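# Insert three pins into matching-depth holes, red ends up

## Task

The block has three holes, each of a different depth. Place every pin upright with its red end on top, in the hole that leaves exactly its red section above the block surface: all of the red showing and none of the other colour. Each pin must stay in place by itself at the end, not just because a gripper is holding it.

## Robot and tools

ROBOT. There are two 7-joint arms, left_arm and right_arm, each carrying a two-finger gripper that opens to 140 mm. The root of left_arm sits at (-0.025, +0.455, 0) m and the root of right_arm at (+0.033, -0.419, 0) m. Both are turned only very slightly about z (quat_wxyz (+1.000, 0, 0, +0.029) and (+1.000, 0, 0, +0.021)).

FRAMES. Every result reports poses in one scene frame. Its origin is on the table top midway between the arms, +z is up, +x points out across the table, and left_arm is on the +y side. The words left and right are arm names, not sides of a camera image. Each gripper also has its own axes: the fingers extend along its +z and close along its y. end_effector_position is the spot between the pads when they are shut. Closed fingertips reach about 33 mm past it, open ones about 9 mm. Closing pushes the tips roughly 24 mm further out, so leave that much clearance above a surface.

execute_actions. The argument "actions" is a list holding nothing or one item. "pictures" (true/false) asks for camera images. An empty list commands nothing and returns the current state with pictures. An item with "rows" (1 to 15 rows) and optional "steps" (6 to 15, default 15) is a motion. Each step lasts 1/30 s and uses one row, and the last row repeats if rows run out. An item with only "steps" (up to 300) is a wait, counted from the previous result, so your reply time is included. A refused call sends nothing.

ROW LAYOUT. One row always has 18 numbers in [-1, 1], even if only one arm should move. The first nine are for left_arm: dx, dy, dz, rx, ry, rz, position, force_limit, speed. The last nine are the same for right_arm. dx to rz are an offset, not a pose. They are given in that gripper's own axes and measured from the gripper's pose in the latest result that showed it. Before any result in the scene has shown it, and for the second and later calls within one reply, they are measured from where the gripper is when the action begins. Every row refers to that same starting pose; rows do not add up. The scale is 1.0 = 0.6 m for dx, dy, dz (so 0.01 is 6 mm) and 1.0 = 180 degrees for rotation. rx, ry, rz together form one rotation vector. Zero offsets are not a pause: they pull the gripper back to the reference pose. To keep an arm still, give it the offset back to its wanted pose in a reply's first call and zeros in later calls.

GRIPPER NUMBERS. These are absolute commands. position: +1 fully open (140 mm), about -0.8 pads touching, -1 closes until something blocks it. force_limit: about 14 N at -1, 60 N at 0, 107 N at +1 (for parts up to 40 mm wide). speed: gap change of about 30 mm/s at -1, 140 at 0, 250 at +1. A 0 is a real command, so repeat the previous three numbers to leave a gripper unchanged. To grasp, send -1 and confirm object_status is 2. Fingers that have stopped stay put until position changes by 0.01 or more, or the object yields or slips away. To squeeze harder while the status is 2, raise force_limit and switch position between -1 and -0.98.

MOTION LIMITS. At each step the commanded pose is clipped to within 70 mm and 16 degrees of the measured pose. If both cannot be met, position wins over orientation. Once an action ends, an arm only continues to its last clipped pose, so a distant target may need more actions. Check the reported pose each time.

move. "target" is one 18-number row with the same layout and offset rules. "speed" is the top path speed in m/s, 0.002 to 0.5 (default 0.25); turning is capped at twice that value in rad/s. Both grippers travel in straight lines that finish together, lasting 0.5 to 10 s and cut off at 10 s. Rotation takes the shorter way. Paths ignore obstacles and the other arm, and a gripper may lag, drift, or overshoot, especially with the arm near full stretch. Finger numbers are sent at the start. The result adds a "move:" line giving the ending (done, off_target, moving, held, fault) and active limits, plus each gripper's distance from its target. limits=paced means the pose was clipped. limits=held means steps were blocked; afterwards the arm may jump faster than speed. If only one arm is named, the other finished normally.

wait: "seconds" 0 to 10; nothing new is sent. zoom_image: "camera" (cam_head_left, cam_head_right, cam_high, cam_low, cam_left_wrist, cam_right_wrist, all 896x504) and "region" [x0, y0, x1, y1] in pixels from the top-left, at most 504 by 504. read_manual: optional "section", only "licences"; no motion. finished_scene: "scene" is the current scene number; it ends and grades the scene irreversibly, and the goal must still hold. Replying with no tool call ends the run.

RESULTS. The state line reads left_arm: … | right_arm: … with end_effector_position (m) and end_effector_quat_wxyz; printed positions get less accurate at long reach. object_status: 0 moving, 1 blocked while opening, 2 blocked while closing, 3 reached target or pads met. position_measured runs nonlinearly from 3 (open) to 230 (pads touching). "pose unreachable" means a clearance check altered or blocked that arm's command; HELD marks steps not sent. A "Hand target" line appears only when no steps are pending. Each result is taken 6 steps before its action ends, and those steps run while you reply.

CAUTIONS. Anything leaving the table fails the task. Avoid drops, slips, fast impacts and hard pressing: faster moves hit harder, and aiming far past a contact presses harder. Keep the arms from striking each other. Joint load limits (N m): waist 35, shoulder 35, upper arm roll 32, elbow 30, forearm roll 12, wrist pitch 12, wrist roll 12, held weight included; reaching one triggers a TORQUE FAULT that freezes the arm for 10 s. Holding loads heats motors: MOTOR HOT warns, and an OVER-TEMPERATURE FAULT brakes the arm. Parts may occasionally be tugged or nudged by outside forces.

Each tool is called after ">>>" by a JSON object that holds its "name" and its "arguments".

## Session

>>> {"name": "execute_actions", "arguments": {"actions": []}}

Scene clock: 0.00 s of 7600.00 s.
left_arm: end_effector_position=(+0.2096, +0.4764, +0.1485) position_measured=3 object_status=3 end_effector_quat_wxyz=(+0.537, +0.415, -0.518, +0.521) | right_arm: end_effector_position=(+0.1265, -0.1257, +0.3713) position_measured=3 object_status=3 end_effector_quat_wxyz=(-0.343, +0.648, -0.599, +0.323)
Joint positions: left_arm=[ 0.711  0.624  0.145 -2.237 -0.594  1.167  1.578] | right_arm=[ 1.302 -0.937  0.622 -2.655 -0.493  1.704  1.737]
Joint velocities: left_arm=[-0.    -0.    -0.001 -0.     0.001 -0.    -0.001] | right_arm=[-0.001  0.     0.     0.    -0.     0.    -0.001]
Hand target (left_arm): +0.210, +0.476, +0.148; +0.537, +0.415, -0.518, +0.521
Hand target (right_arm): +0.126, -0.126, +0.371; -0.343, +0.648, -0.599, +0.323

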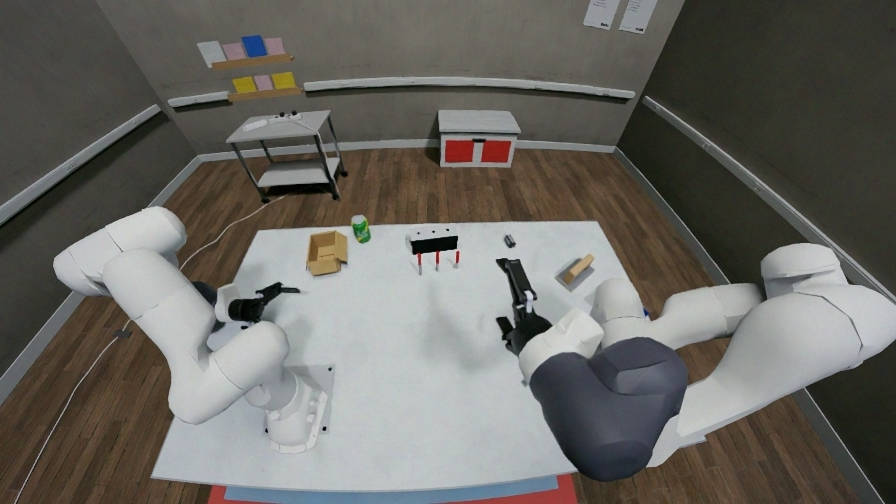

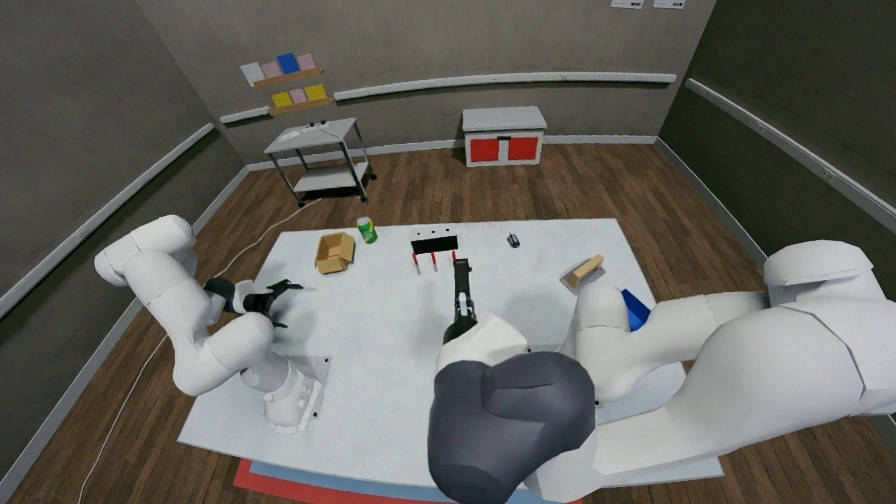

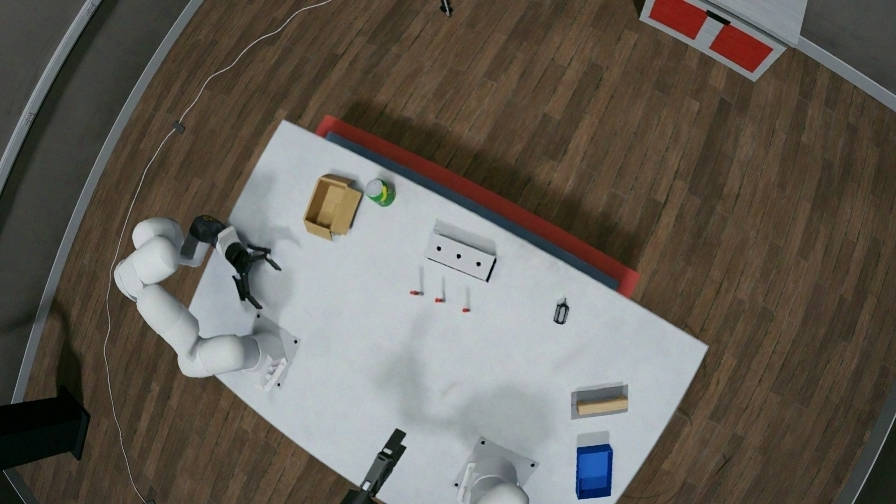

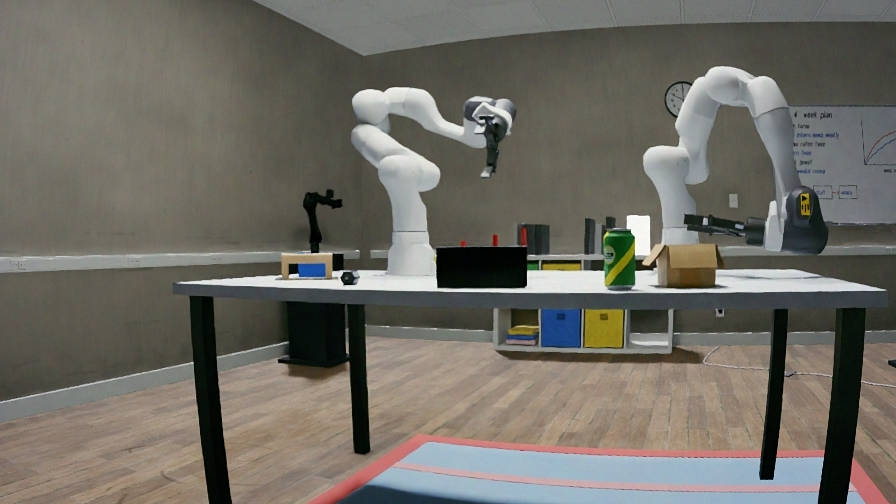

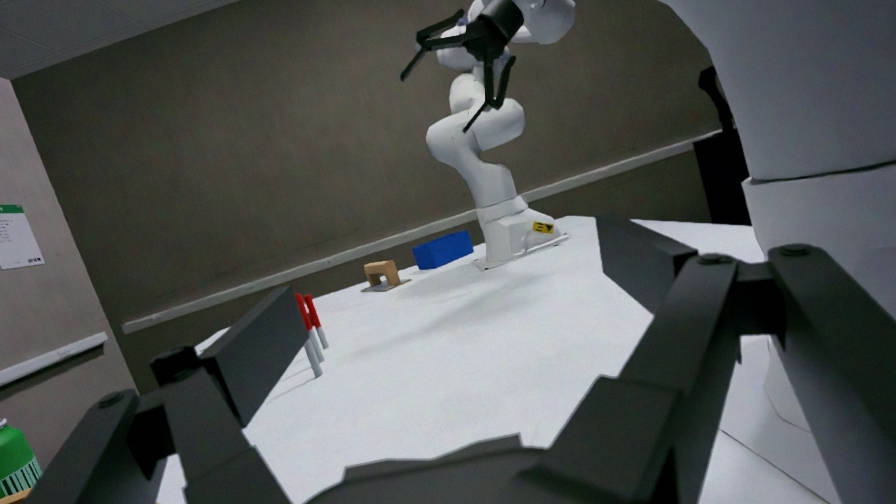

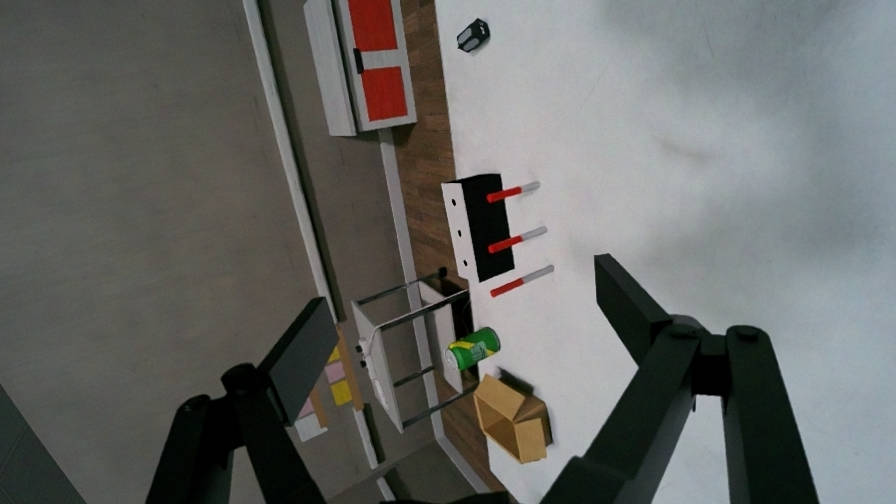

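>>> {"name": "move", "arguments": {"target": [0,0,0,0,0,0,1,0,0,-0.303,-0.043,0.633,-0.303,0.01,0.023,-0.2,0,0], "speed": 0.3}}

Scene clock: 3.03 s of 7600.00 s.
left_arm: end_effector_position=(+0.2096, +0.4764, +0.1485) position_measured=3 object_status=3 end_effector_quat_wxyz=(+0.537, +0.415, -0.518, +0.521) | right_arm: end_effector_position=(+0.4560, +0.0723, +0.1778) position_measured=154 object_status=3 end_effector_quat_wxyz=(-0.017, +0.697, -0.717, +0.019)
Joint positions: left_arm=[ 0.711  0.624  0.145 -2.237 -0.594  1.167  1.578] | right_arm=[ 0.937  0.313 -0.113 -1.769 -0.007  2.11   0.904]
Joint velocities: left_arm=[ 0.    -0.001  0.    -0.     0.     0.    -0.001] | right_arm=[-0.002  0.     0.005  0.    -0.    -0.005 -0.028]
Hand target (left_arm): +0.210, +0.476, +0.148; +0.537, +0.415, -0.518, +0.521
Hand target (right_arm): +0.455, +0.072, +0.177; -0.014, +0.702, -0.712, +0.018
Off the commanded pose (left_arm): 0.000 m, 0 deg.
Off the commanded pose (right_arm): 0.016 m, 2 deg.
Kept back: nothing.
move: off_target (right_arm)

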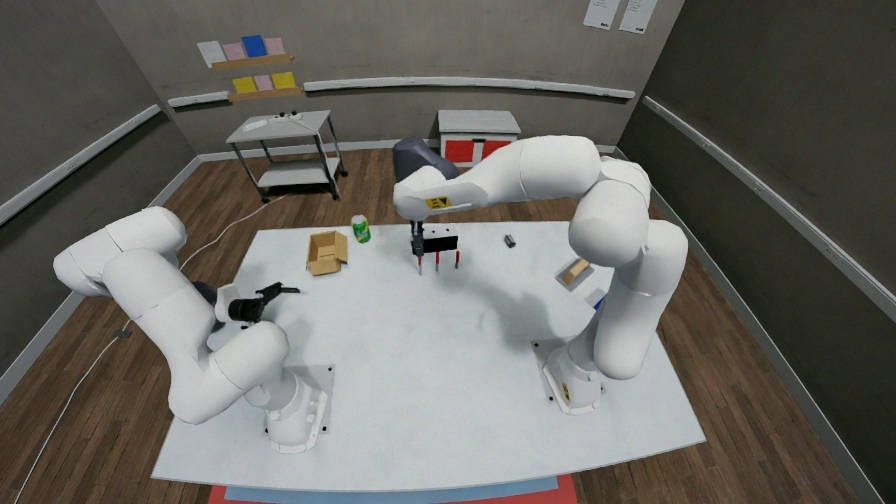

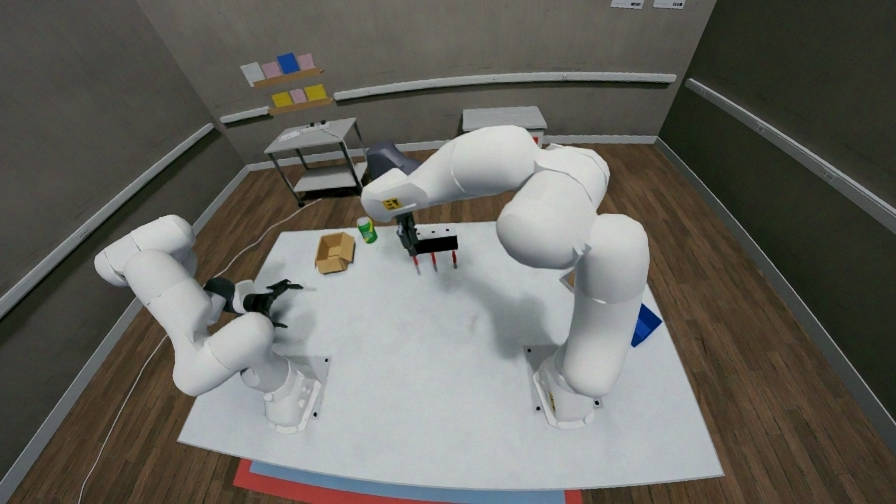

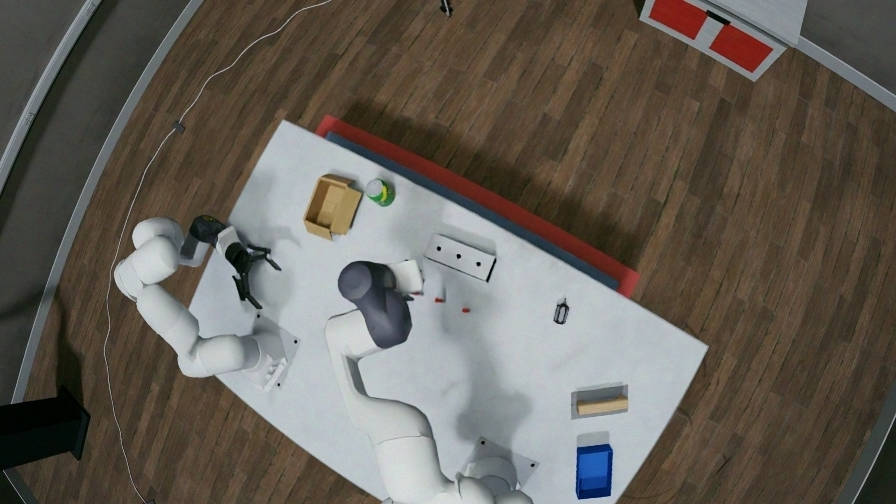

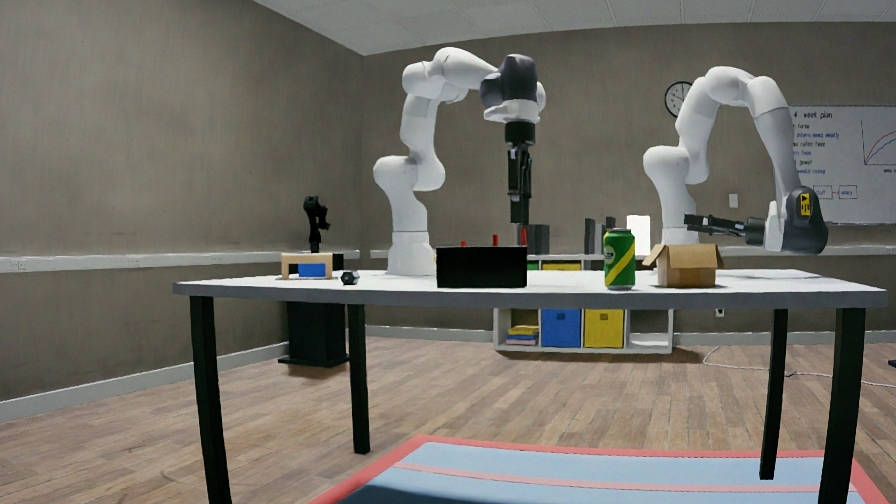

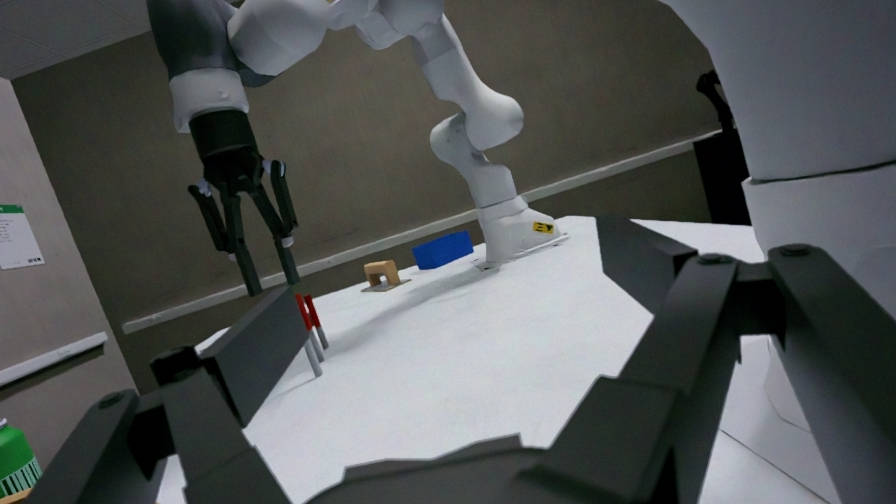

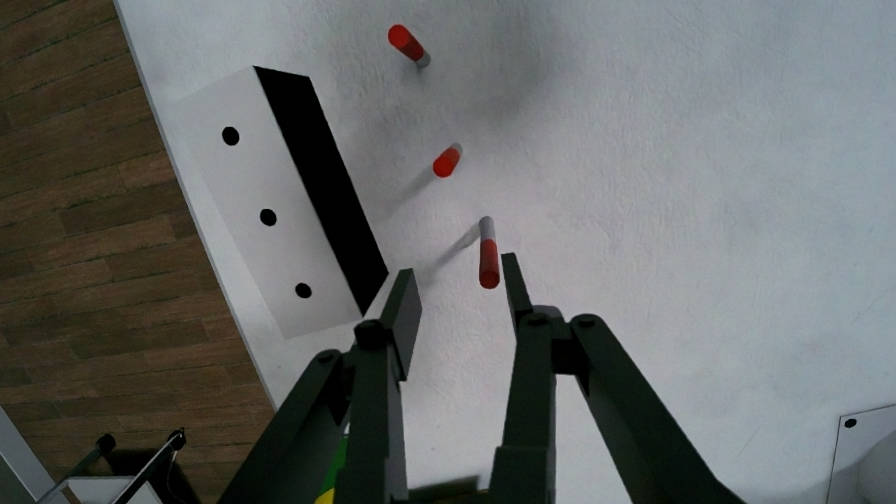

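>>> {"name": "move", "arguments": {"target": [0,0,0,0,0,0,1,0,0,-0.013,0.029,0.082,-0.007,-0.002,-0.011,-0.2,0,-0.5], "speed": 0.1}}

Scene clock: 4.33 s of 7600.00 s.
left_arm: end_effector_position=(+0.2096, +0.4764, +0.1485) position_measured=3 object_status=3 end_effector_quat_wxyz=(+0.537, +0.415, -0.518, +0.521) | right_arm: end_effector_position=(+0.4404, +0.0784, +0.1274) position_measured=154 object_status=3 end_effector_quat_wxyz=(-0.009, +0.708, -0.707, +0.011)
Joint positions: left_arm=[ 0.711  0.624  0.145 -2.237 -0.594  1.167  1.578] | right_arm=[ 0.936  0.364 -0.092 -1.825  0.011  2.202  0.885]
Joint velocities: left_arm=[ 0.     0.     0.001 -0.001 -0.001 -0.    -0.   ] | right_arm=[-0.001 -0.     0.    -0.003  0.001  0.01  -0.005]
Hand target (left_arm): +0.210, +0.476, +0.148; +0.537, +0.415, -0.518, +0.521
Hand target (right_arm): +0.441, +0.080, +0.128; -0.011, +0.709, -0.705, +0.009
Off the commanded pose (left_arm): 0.000 m, 0 deg.
Off the commanded pose (right_arm): 0.002 m, 0 deg.
Kept back: nothing.
move: done

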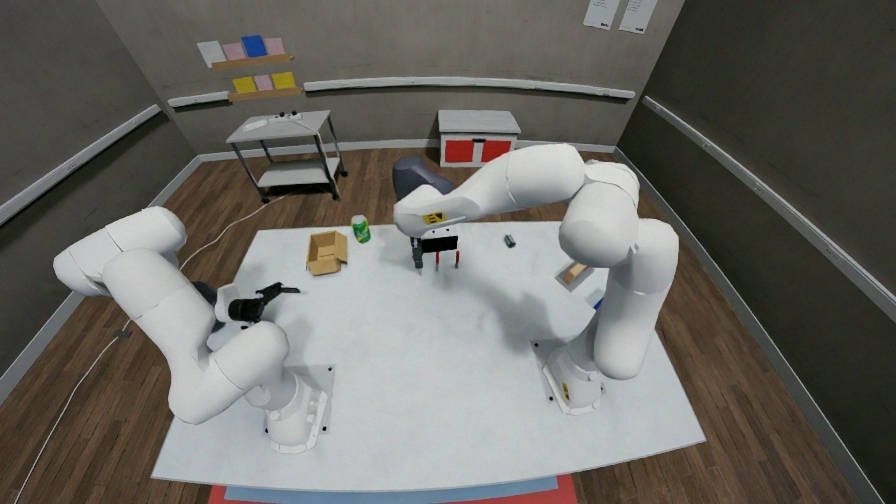

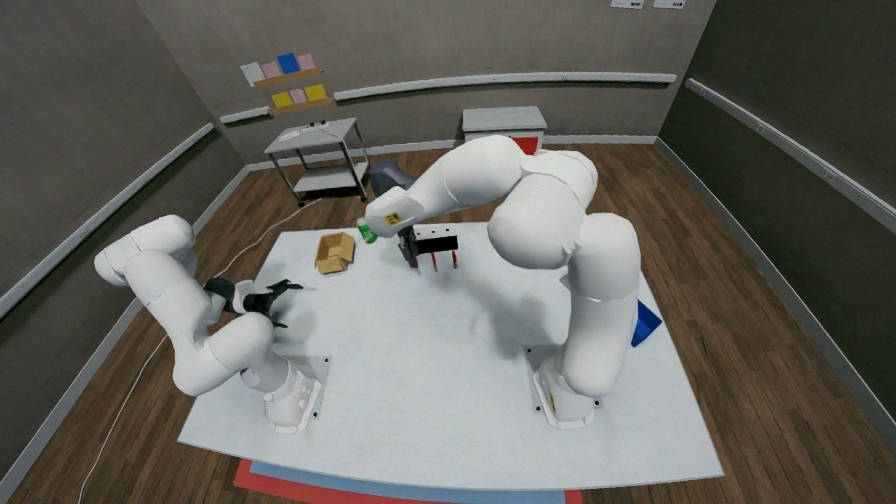

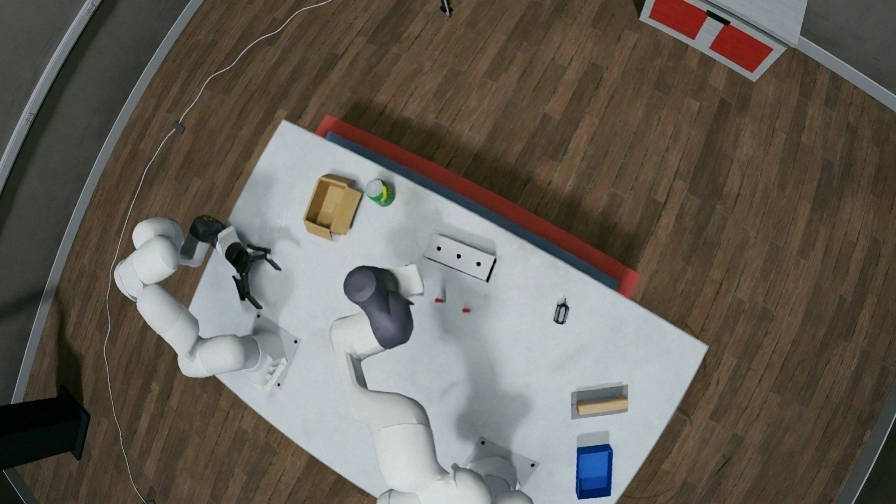

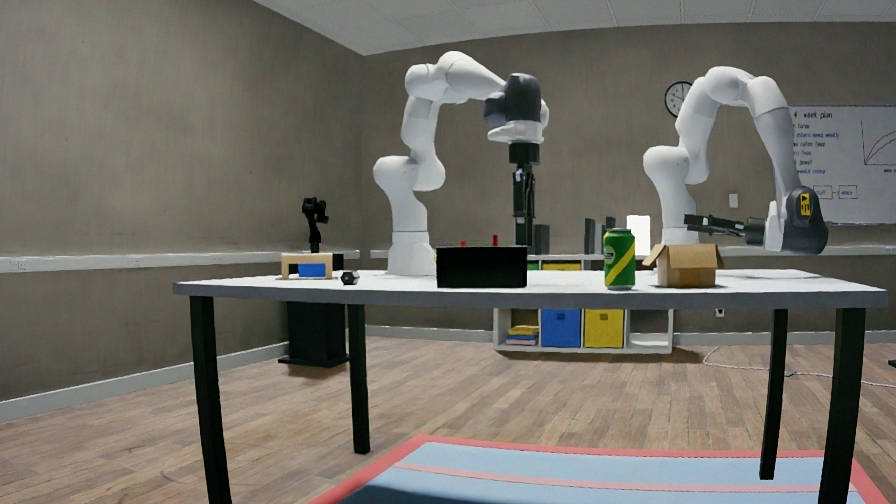

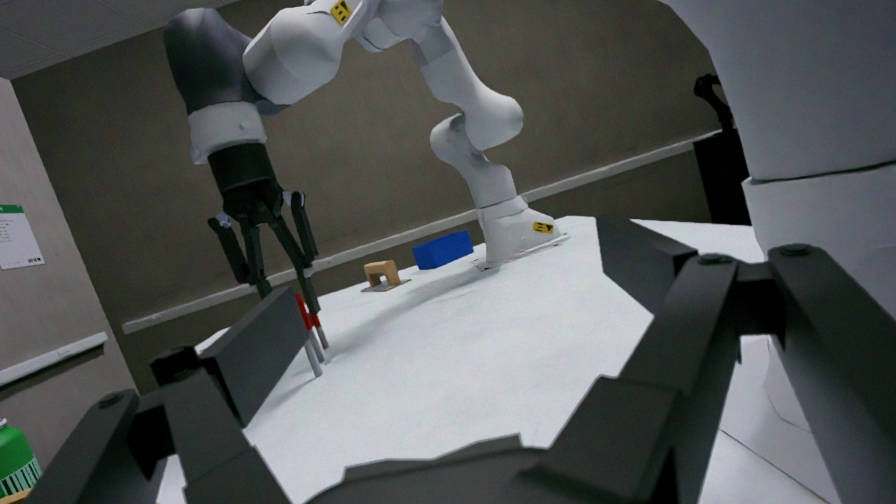

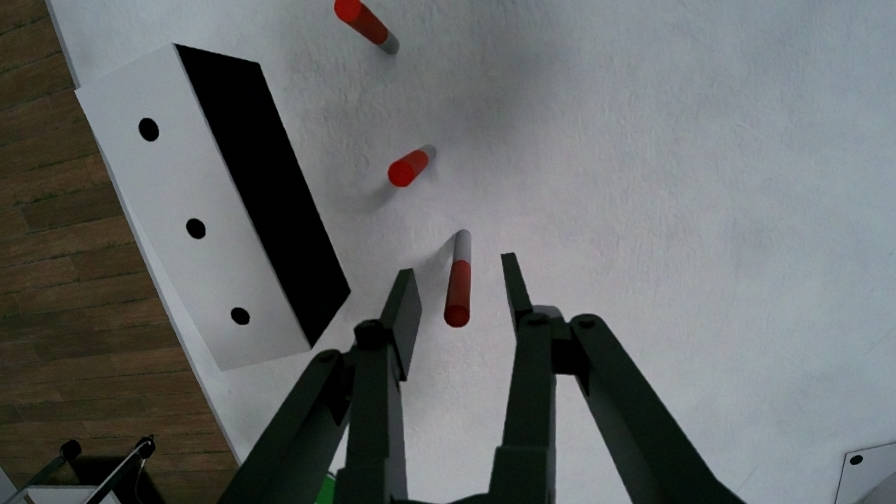

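>>> {"name": "execute_actions", "arguments": {"actions": [{"rows":[[0,0,0,0,0,0,1,0,0,0,0,0,0,0,0,-1,0,0]],"steps":15}]}}

>>> {"name": "move", "arguments": {"target": [0,0,0,0,0,0,1,0,0,0,-0.03,-0.18,0,0,0,-1,0,0], "speed": 0.2}}

>>> {"name": "move", "arguments": {"target": [0,0,0,0,0,0,1,0,0,0.03,-0.14,0,0,0,0,-1,0,0], "speed": 0.2}}

Scene clock: 6.17 s of 7600.00 s.
left_arm: end_effector_position=(+0.2096, +0.4764, +0.1485) position_measured=3 object_status=3 end_effector_quat_wxyz=(+0.537, +0.415, -0.518, +0.521) | right_arm: end_effector_position=(+0.4406, +0.0790, +0.1278) position_measured=213 object_status=0 end_effector_quat_wxyz=(-0.009, +0.708, -0.706, +0.011)
Joint positions: left_arm=[ 0.711  0.624  0.145 -2.237 -0.594  1.167  1.578] | right_arm=[ 0.936  0.363 -0.091 -1.825  0.011  2.203  0.883]
Joint velocities: left_arm=[ 0.002  0.001  0.     0.    -0.001 -0.001  0.   ] | right_arm=[-0.001 -0.005 -0.001 -0.    -0.     0.001  0.   ]
Steps of this call (steps 1 to 46: nothing new was sent; steps 47 to 55: the first 9 steps of this action). Readings (end_effector_position | what the end effector reports):
47: left_arm (+0.2096, +0.4764, +0.1485) | right_arm (+0.4407, +0.0789, +0.1275) | left_arm position_measured=3 object_status=3 | right_arm position_measured=154 object_status=0
48: left_arm (+0.2096, +0.4764, +0.1485) | right_arm (+0.4407, +0.0789, +0.1275) | left_arm position_measured=3 object_status=3 | right_arm position_measured=160 object_status=0
50: left_arm (+0.2096, +0.4764, +0.1485) | right_arm (+0.4407, +0.0789, +0.1275) | left_arm position_measured=3 object_status=3 | right_arm position_measured=175 object_status=0
54: left_arm (+0.2096, +0.4764, +0.1485) | right_arm (+0.4407, +0.0789, +0.1275) | left_arm position_measured=3 object_status=3 | right_arm position_measured=205 object_status=0
55: the state above

Scene clock: 7.63 s of 7600.00 s.
left_arm: end_effector_position=(+0.2096, +0.4764, +0.1485) position_measured=3 object_status=3 end_effector_quat_wxyz=(+0.537, +0.415, -0.518, +0.521) | right_arm: end_effector_position=(+0.4547, +0.0822, +0.2354) position_measured=216 object_status=2 end_effector_quat_wxyz=(-0.011, +0.706, -0.708, +0.009)
Joint positions: left_arm=[ 0.711  0.624  0.145 -2.237 -0.594  1.167  1.578] | right_arm=[ 0.924  0.302 -0.098 -1.631  0.01   1.951  0.872]
Joint velocities: left_arm=[ 0.001  0.001 -0.001 -0.001 -0.     0.001  0.002] | right_arm=[ 0.     0.001 -0.001  0.001  0.    -0.012 -0.003]
Hand target (left_arm): +0.210, +0.476, +0.148; +0.537, +0.415, -0.518, +0.521
Hand target (right_arm): +0.456, +0.080, +0.236; -0.009, +0.708, -0.706, +0.011
Off your previous action's commanded pose (left_arm): 0.000 m, 0 deg at its last step (step 6 of this call).
Off your previous action's commanded pose (right_arm): 0.001 m, 0 deg at its last step (step 6 of this call).
Off the commanded pose (left_arm): 0.000 m, 0 deg.
Off the commanded pose (right_arm): 0.003 m, 0 deg.
Kept back: nothing.
move: done

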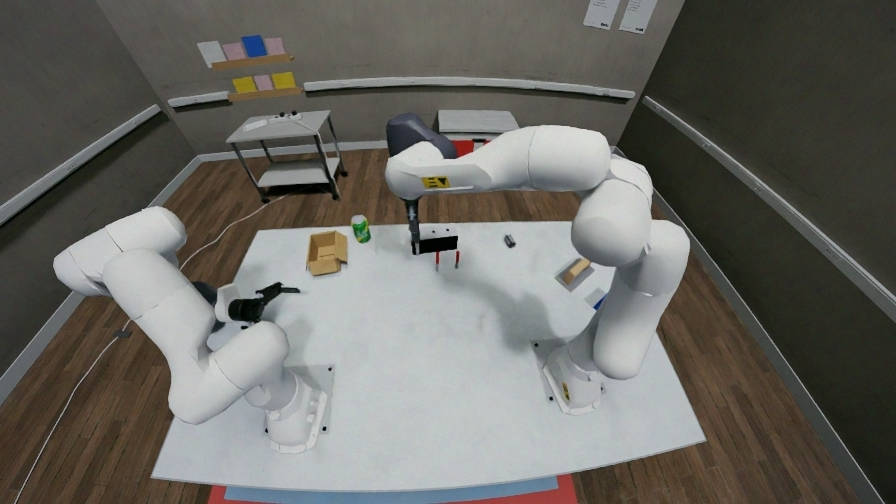

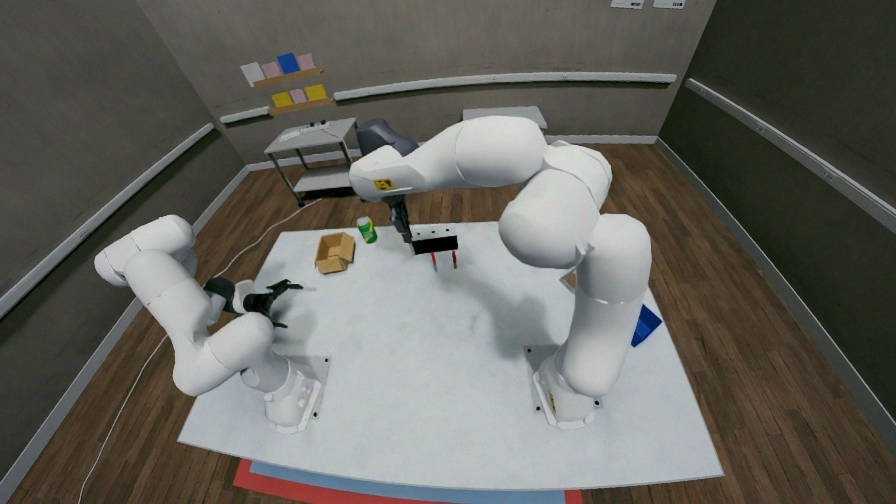

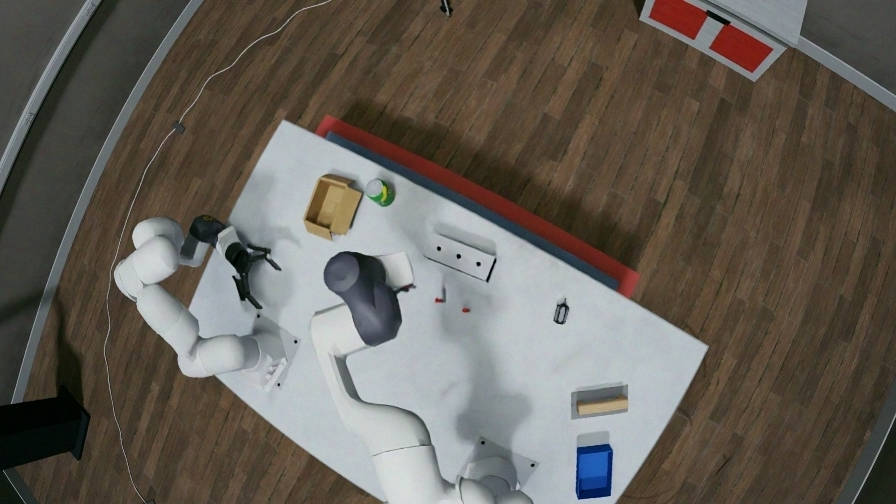

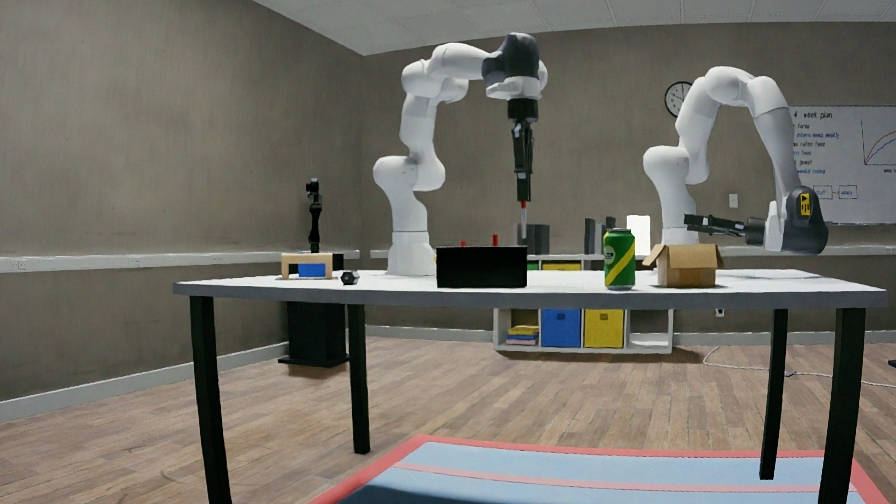

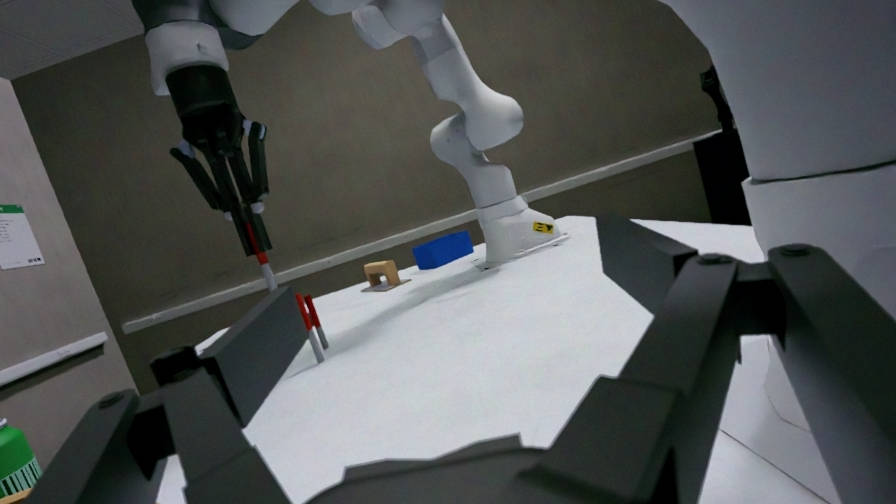

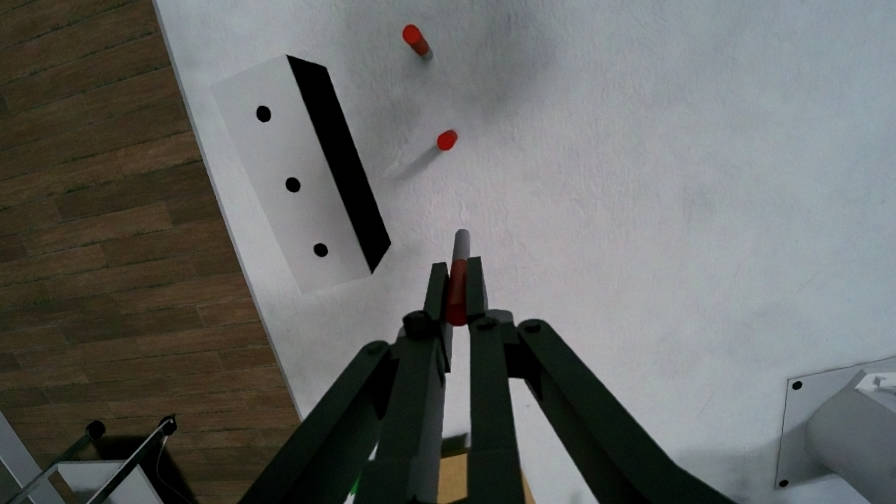

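Scene clock: 8.73 s of 7600.00 s.
left_arm: end_effector_position=(+0.2096, +0.4764, +0.1485) position_measured=3 object_status=3 end_effector_quat_wxyz=(+0.537, +0.415, -0.518, +0.521) | right_arm: end_effector_position=(+0.5395, +0.0640, +0.2361) position_measured=216 object_status=2 end_effector_quat_wxyz=(-0.012, +0.702, -0.712, +0.011)
Joint positions: left_arm=[ 0.711  0.624  0.145 -2.237 -0.594  1.167  1.578] | right_arm=[ 0.81   0.454 -0.103 -1.404  0.024  1.881  0.767]
Joint velocities: left_arm=[ 0.001 -0.002 -0.    -0.001 -0.001 -0.    -0.   ] | right_arm=[-0.008  0.003  0.004 -0.     0.001 -0.009 -0.026]
Hand target (left_arm): +0.210, +0.476, +0.148; +0.537, +0.415, -0.518, +0.521
Hand target (right_arm): +0.539, +0.063, +0.237; -0.011, +0.706, -0.708, +0.010
Off the commanded pose (left_arm): 0.000 m, 0 deg.
Off the commanded pose (right_arm): 0.002 m, 1 deg.
Kept back: nothing.
move: done

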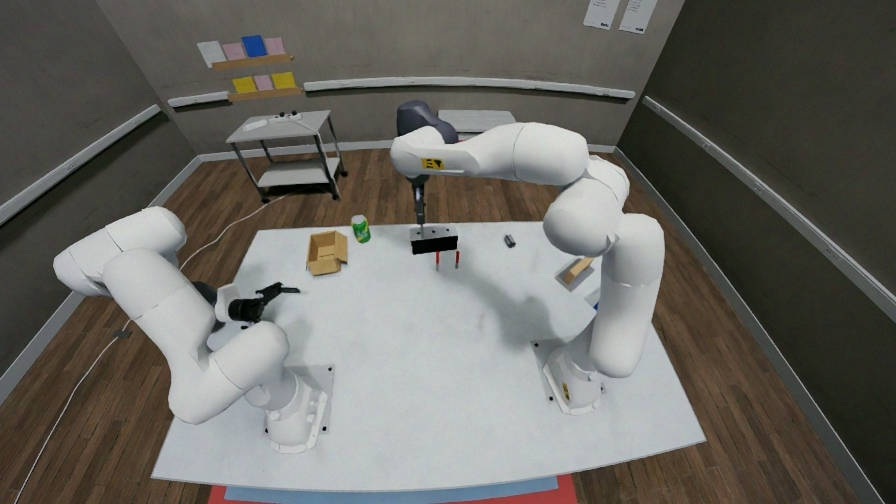

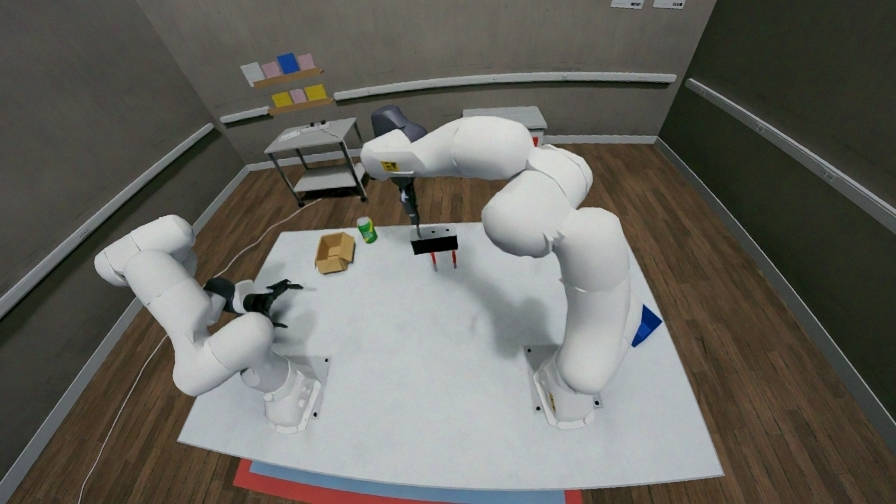

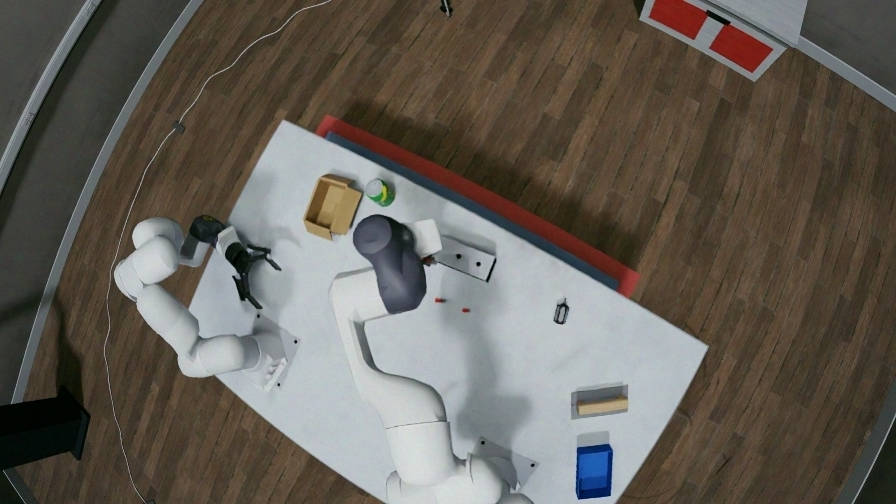

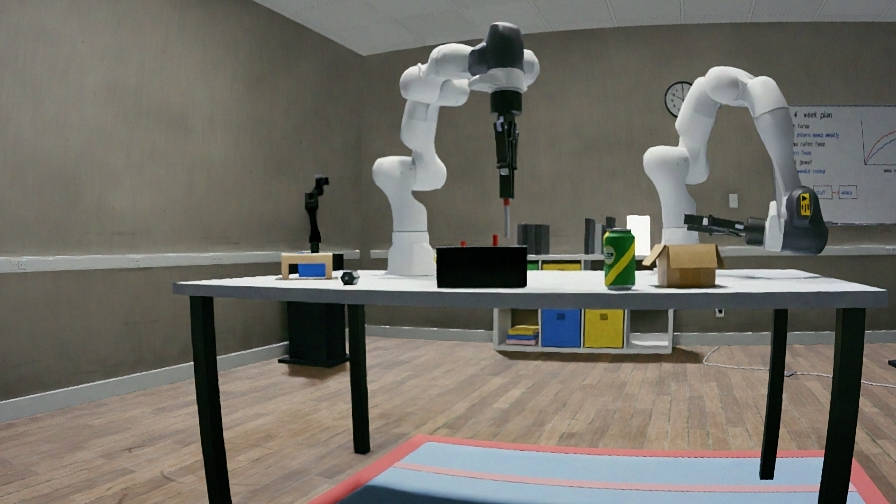

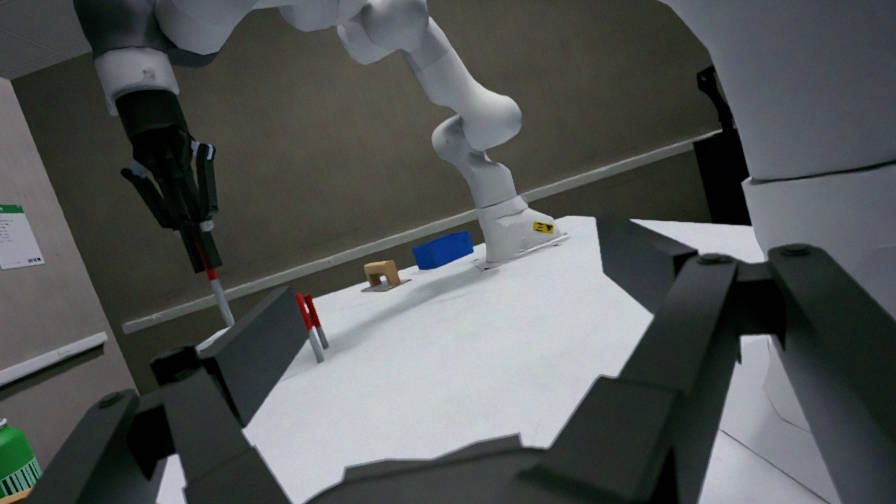

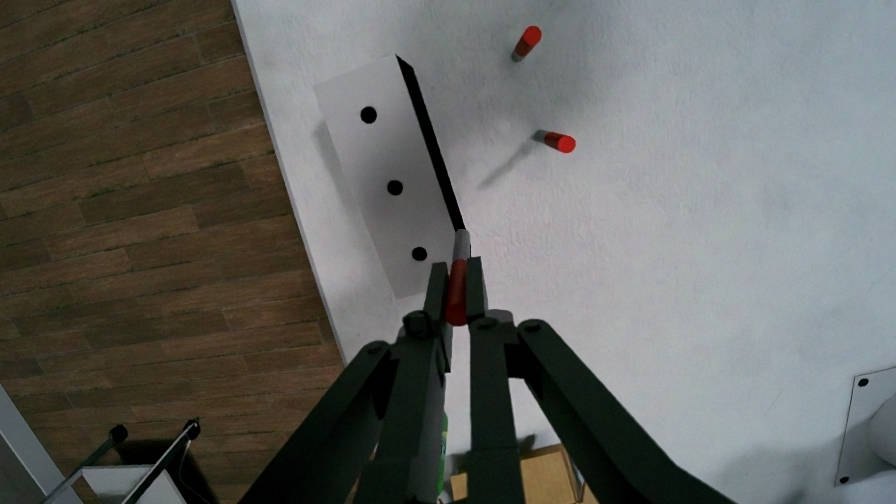

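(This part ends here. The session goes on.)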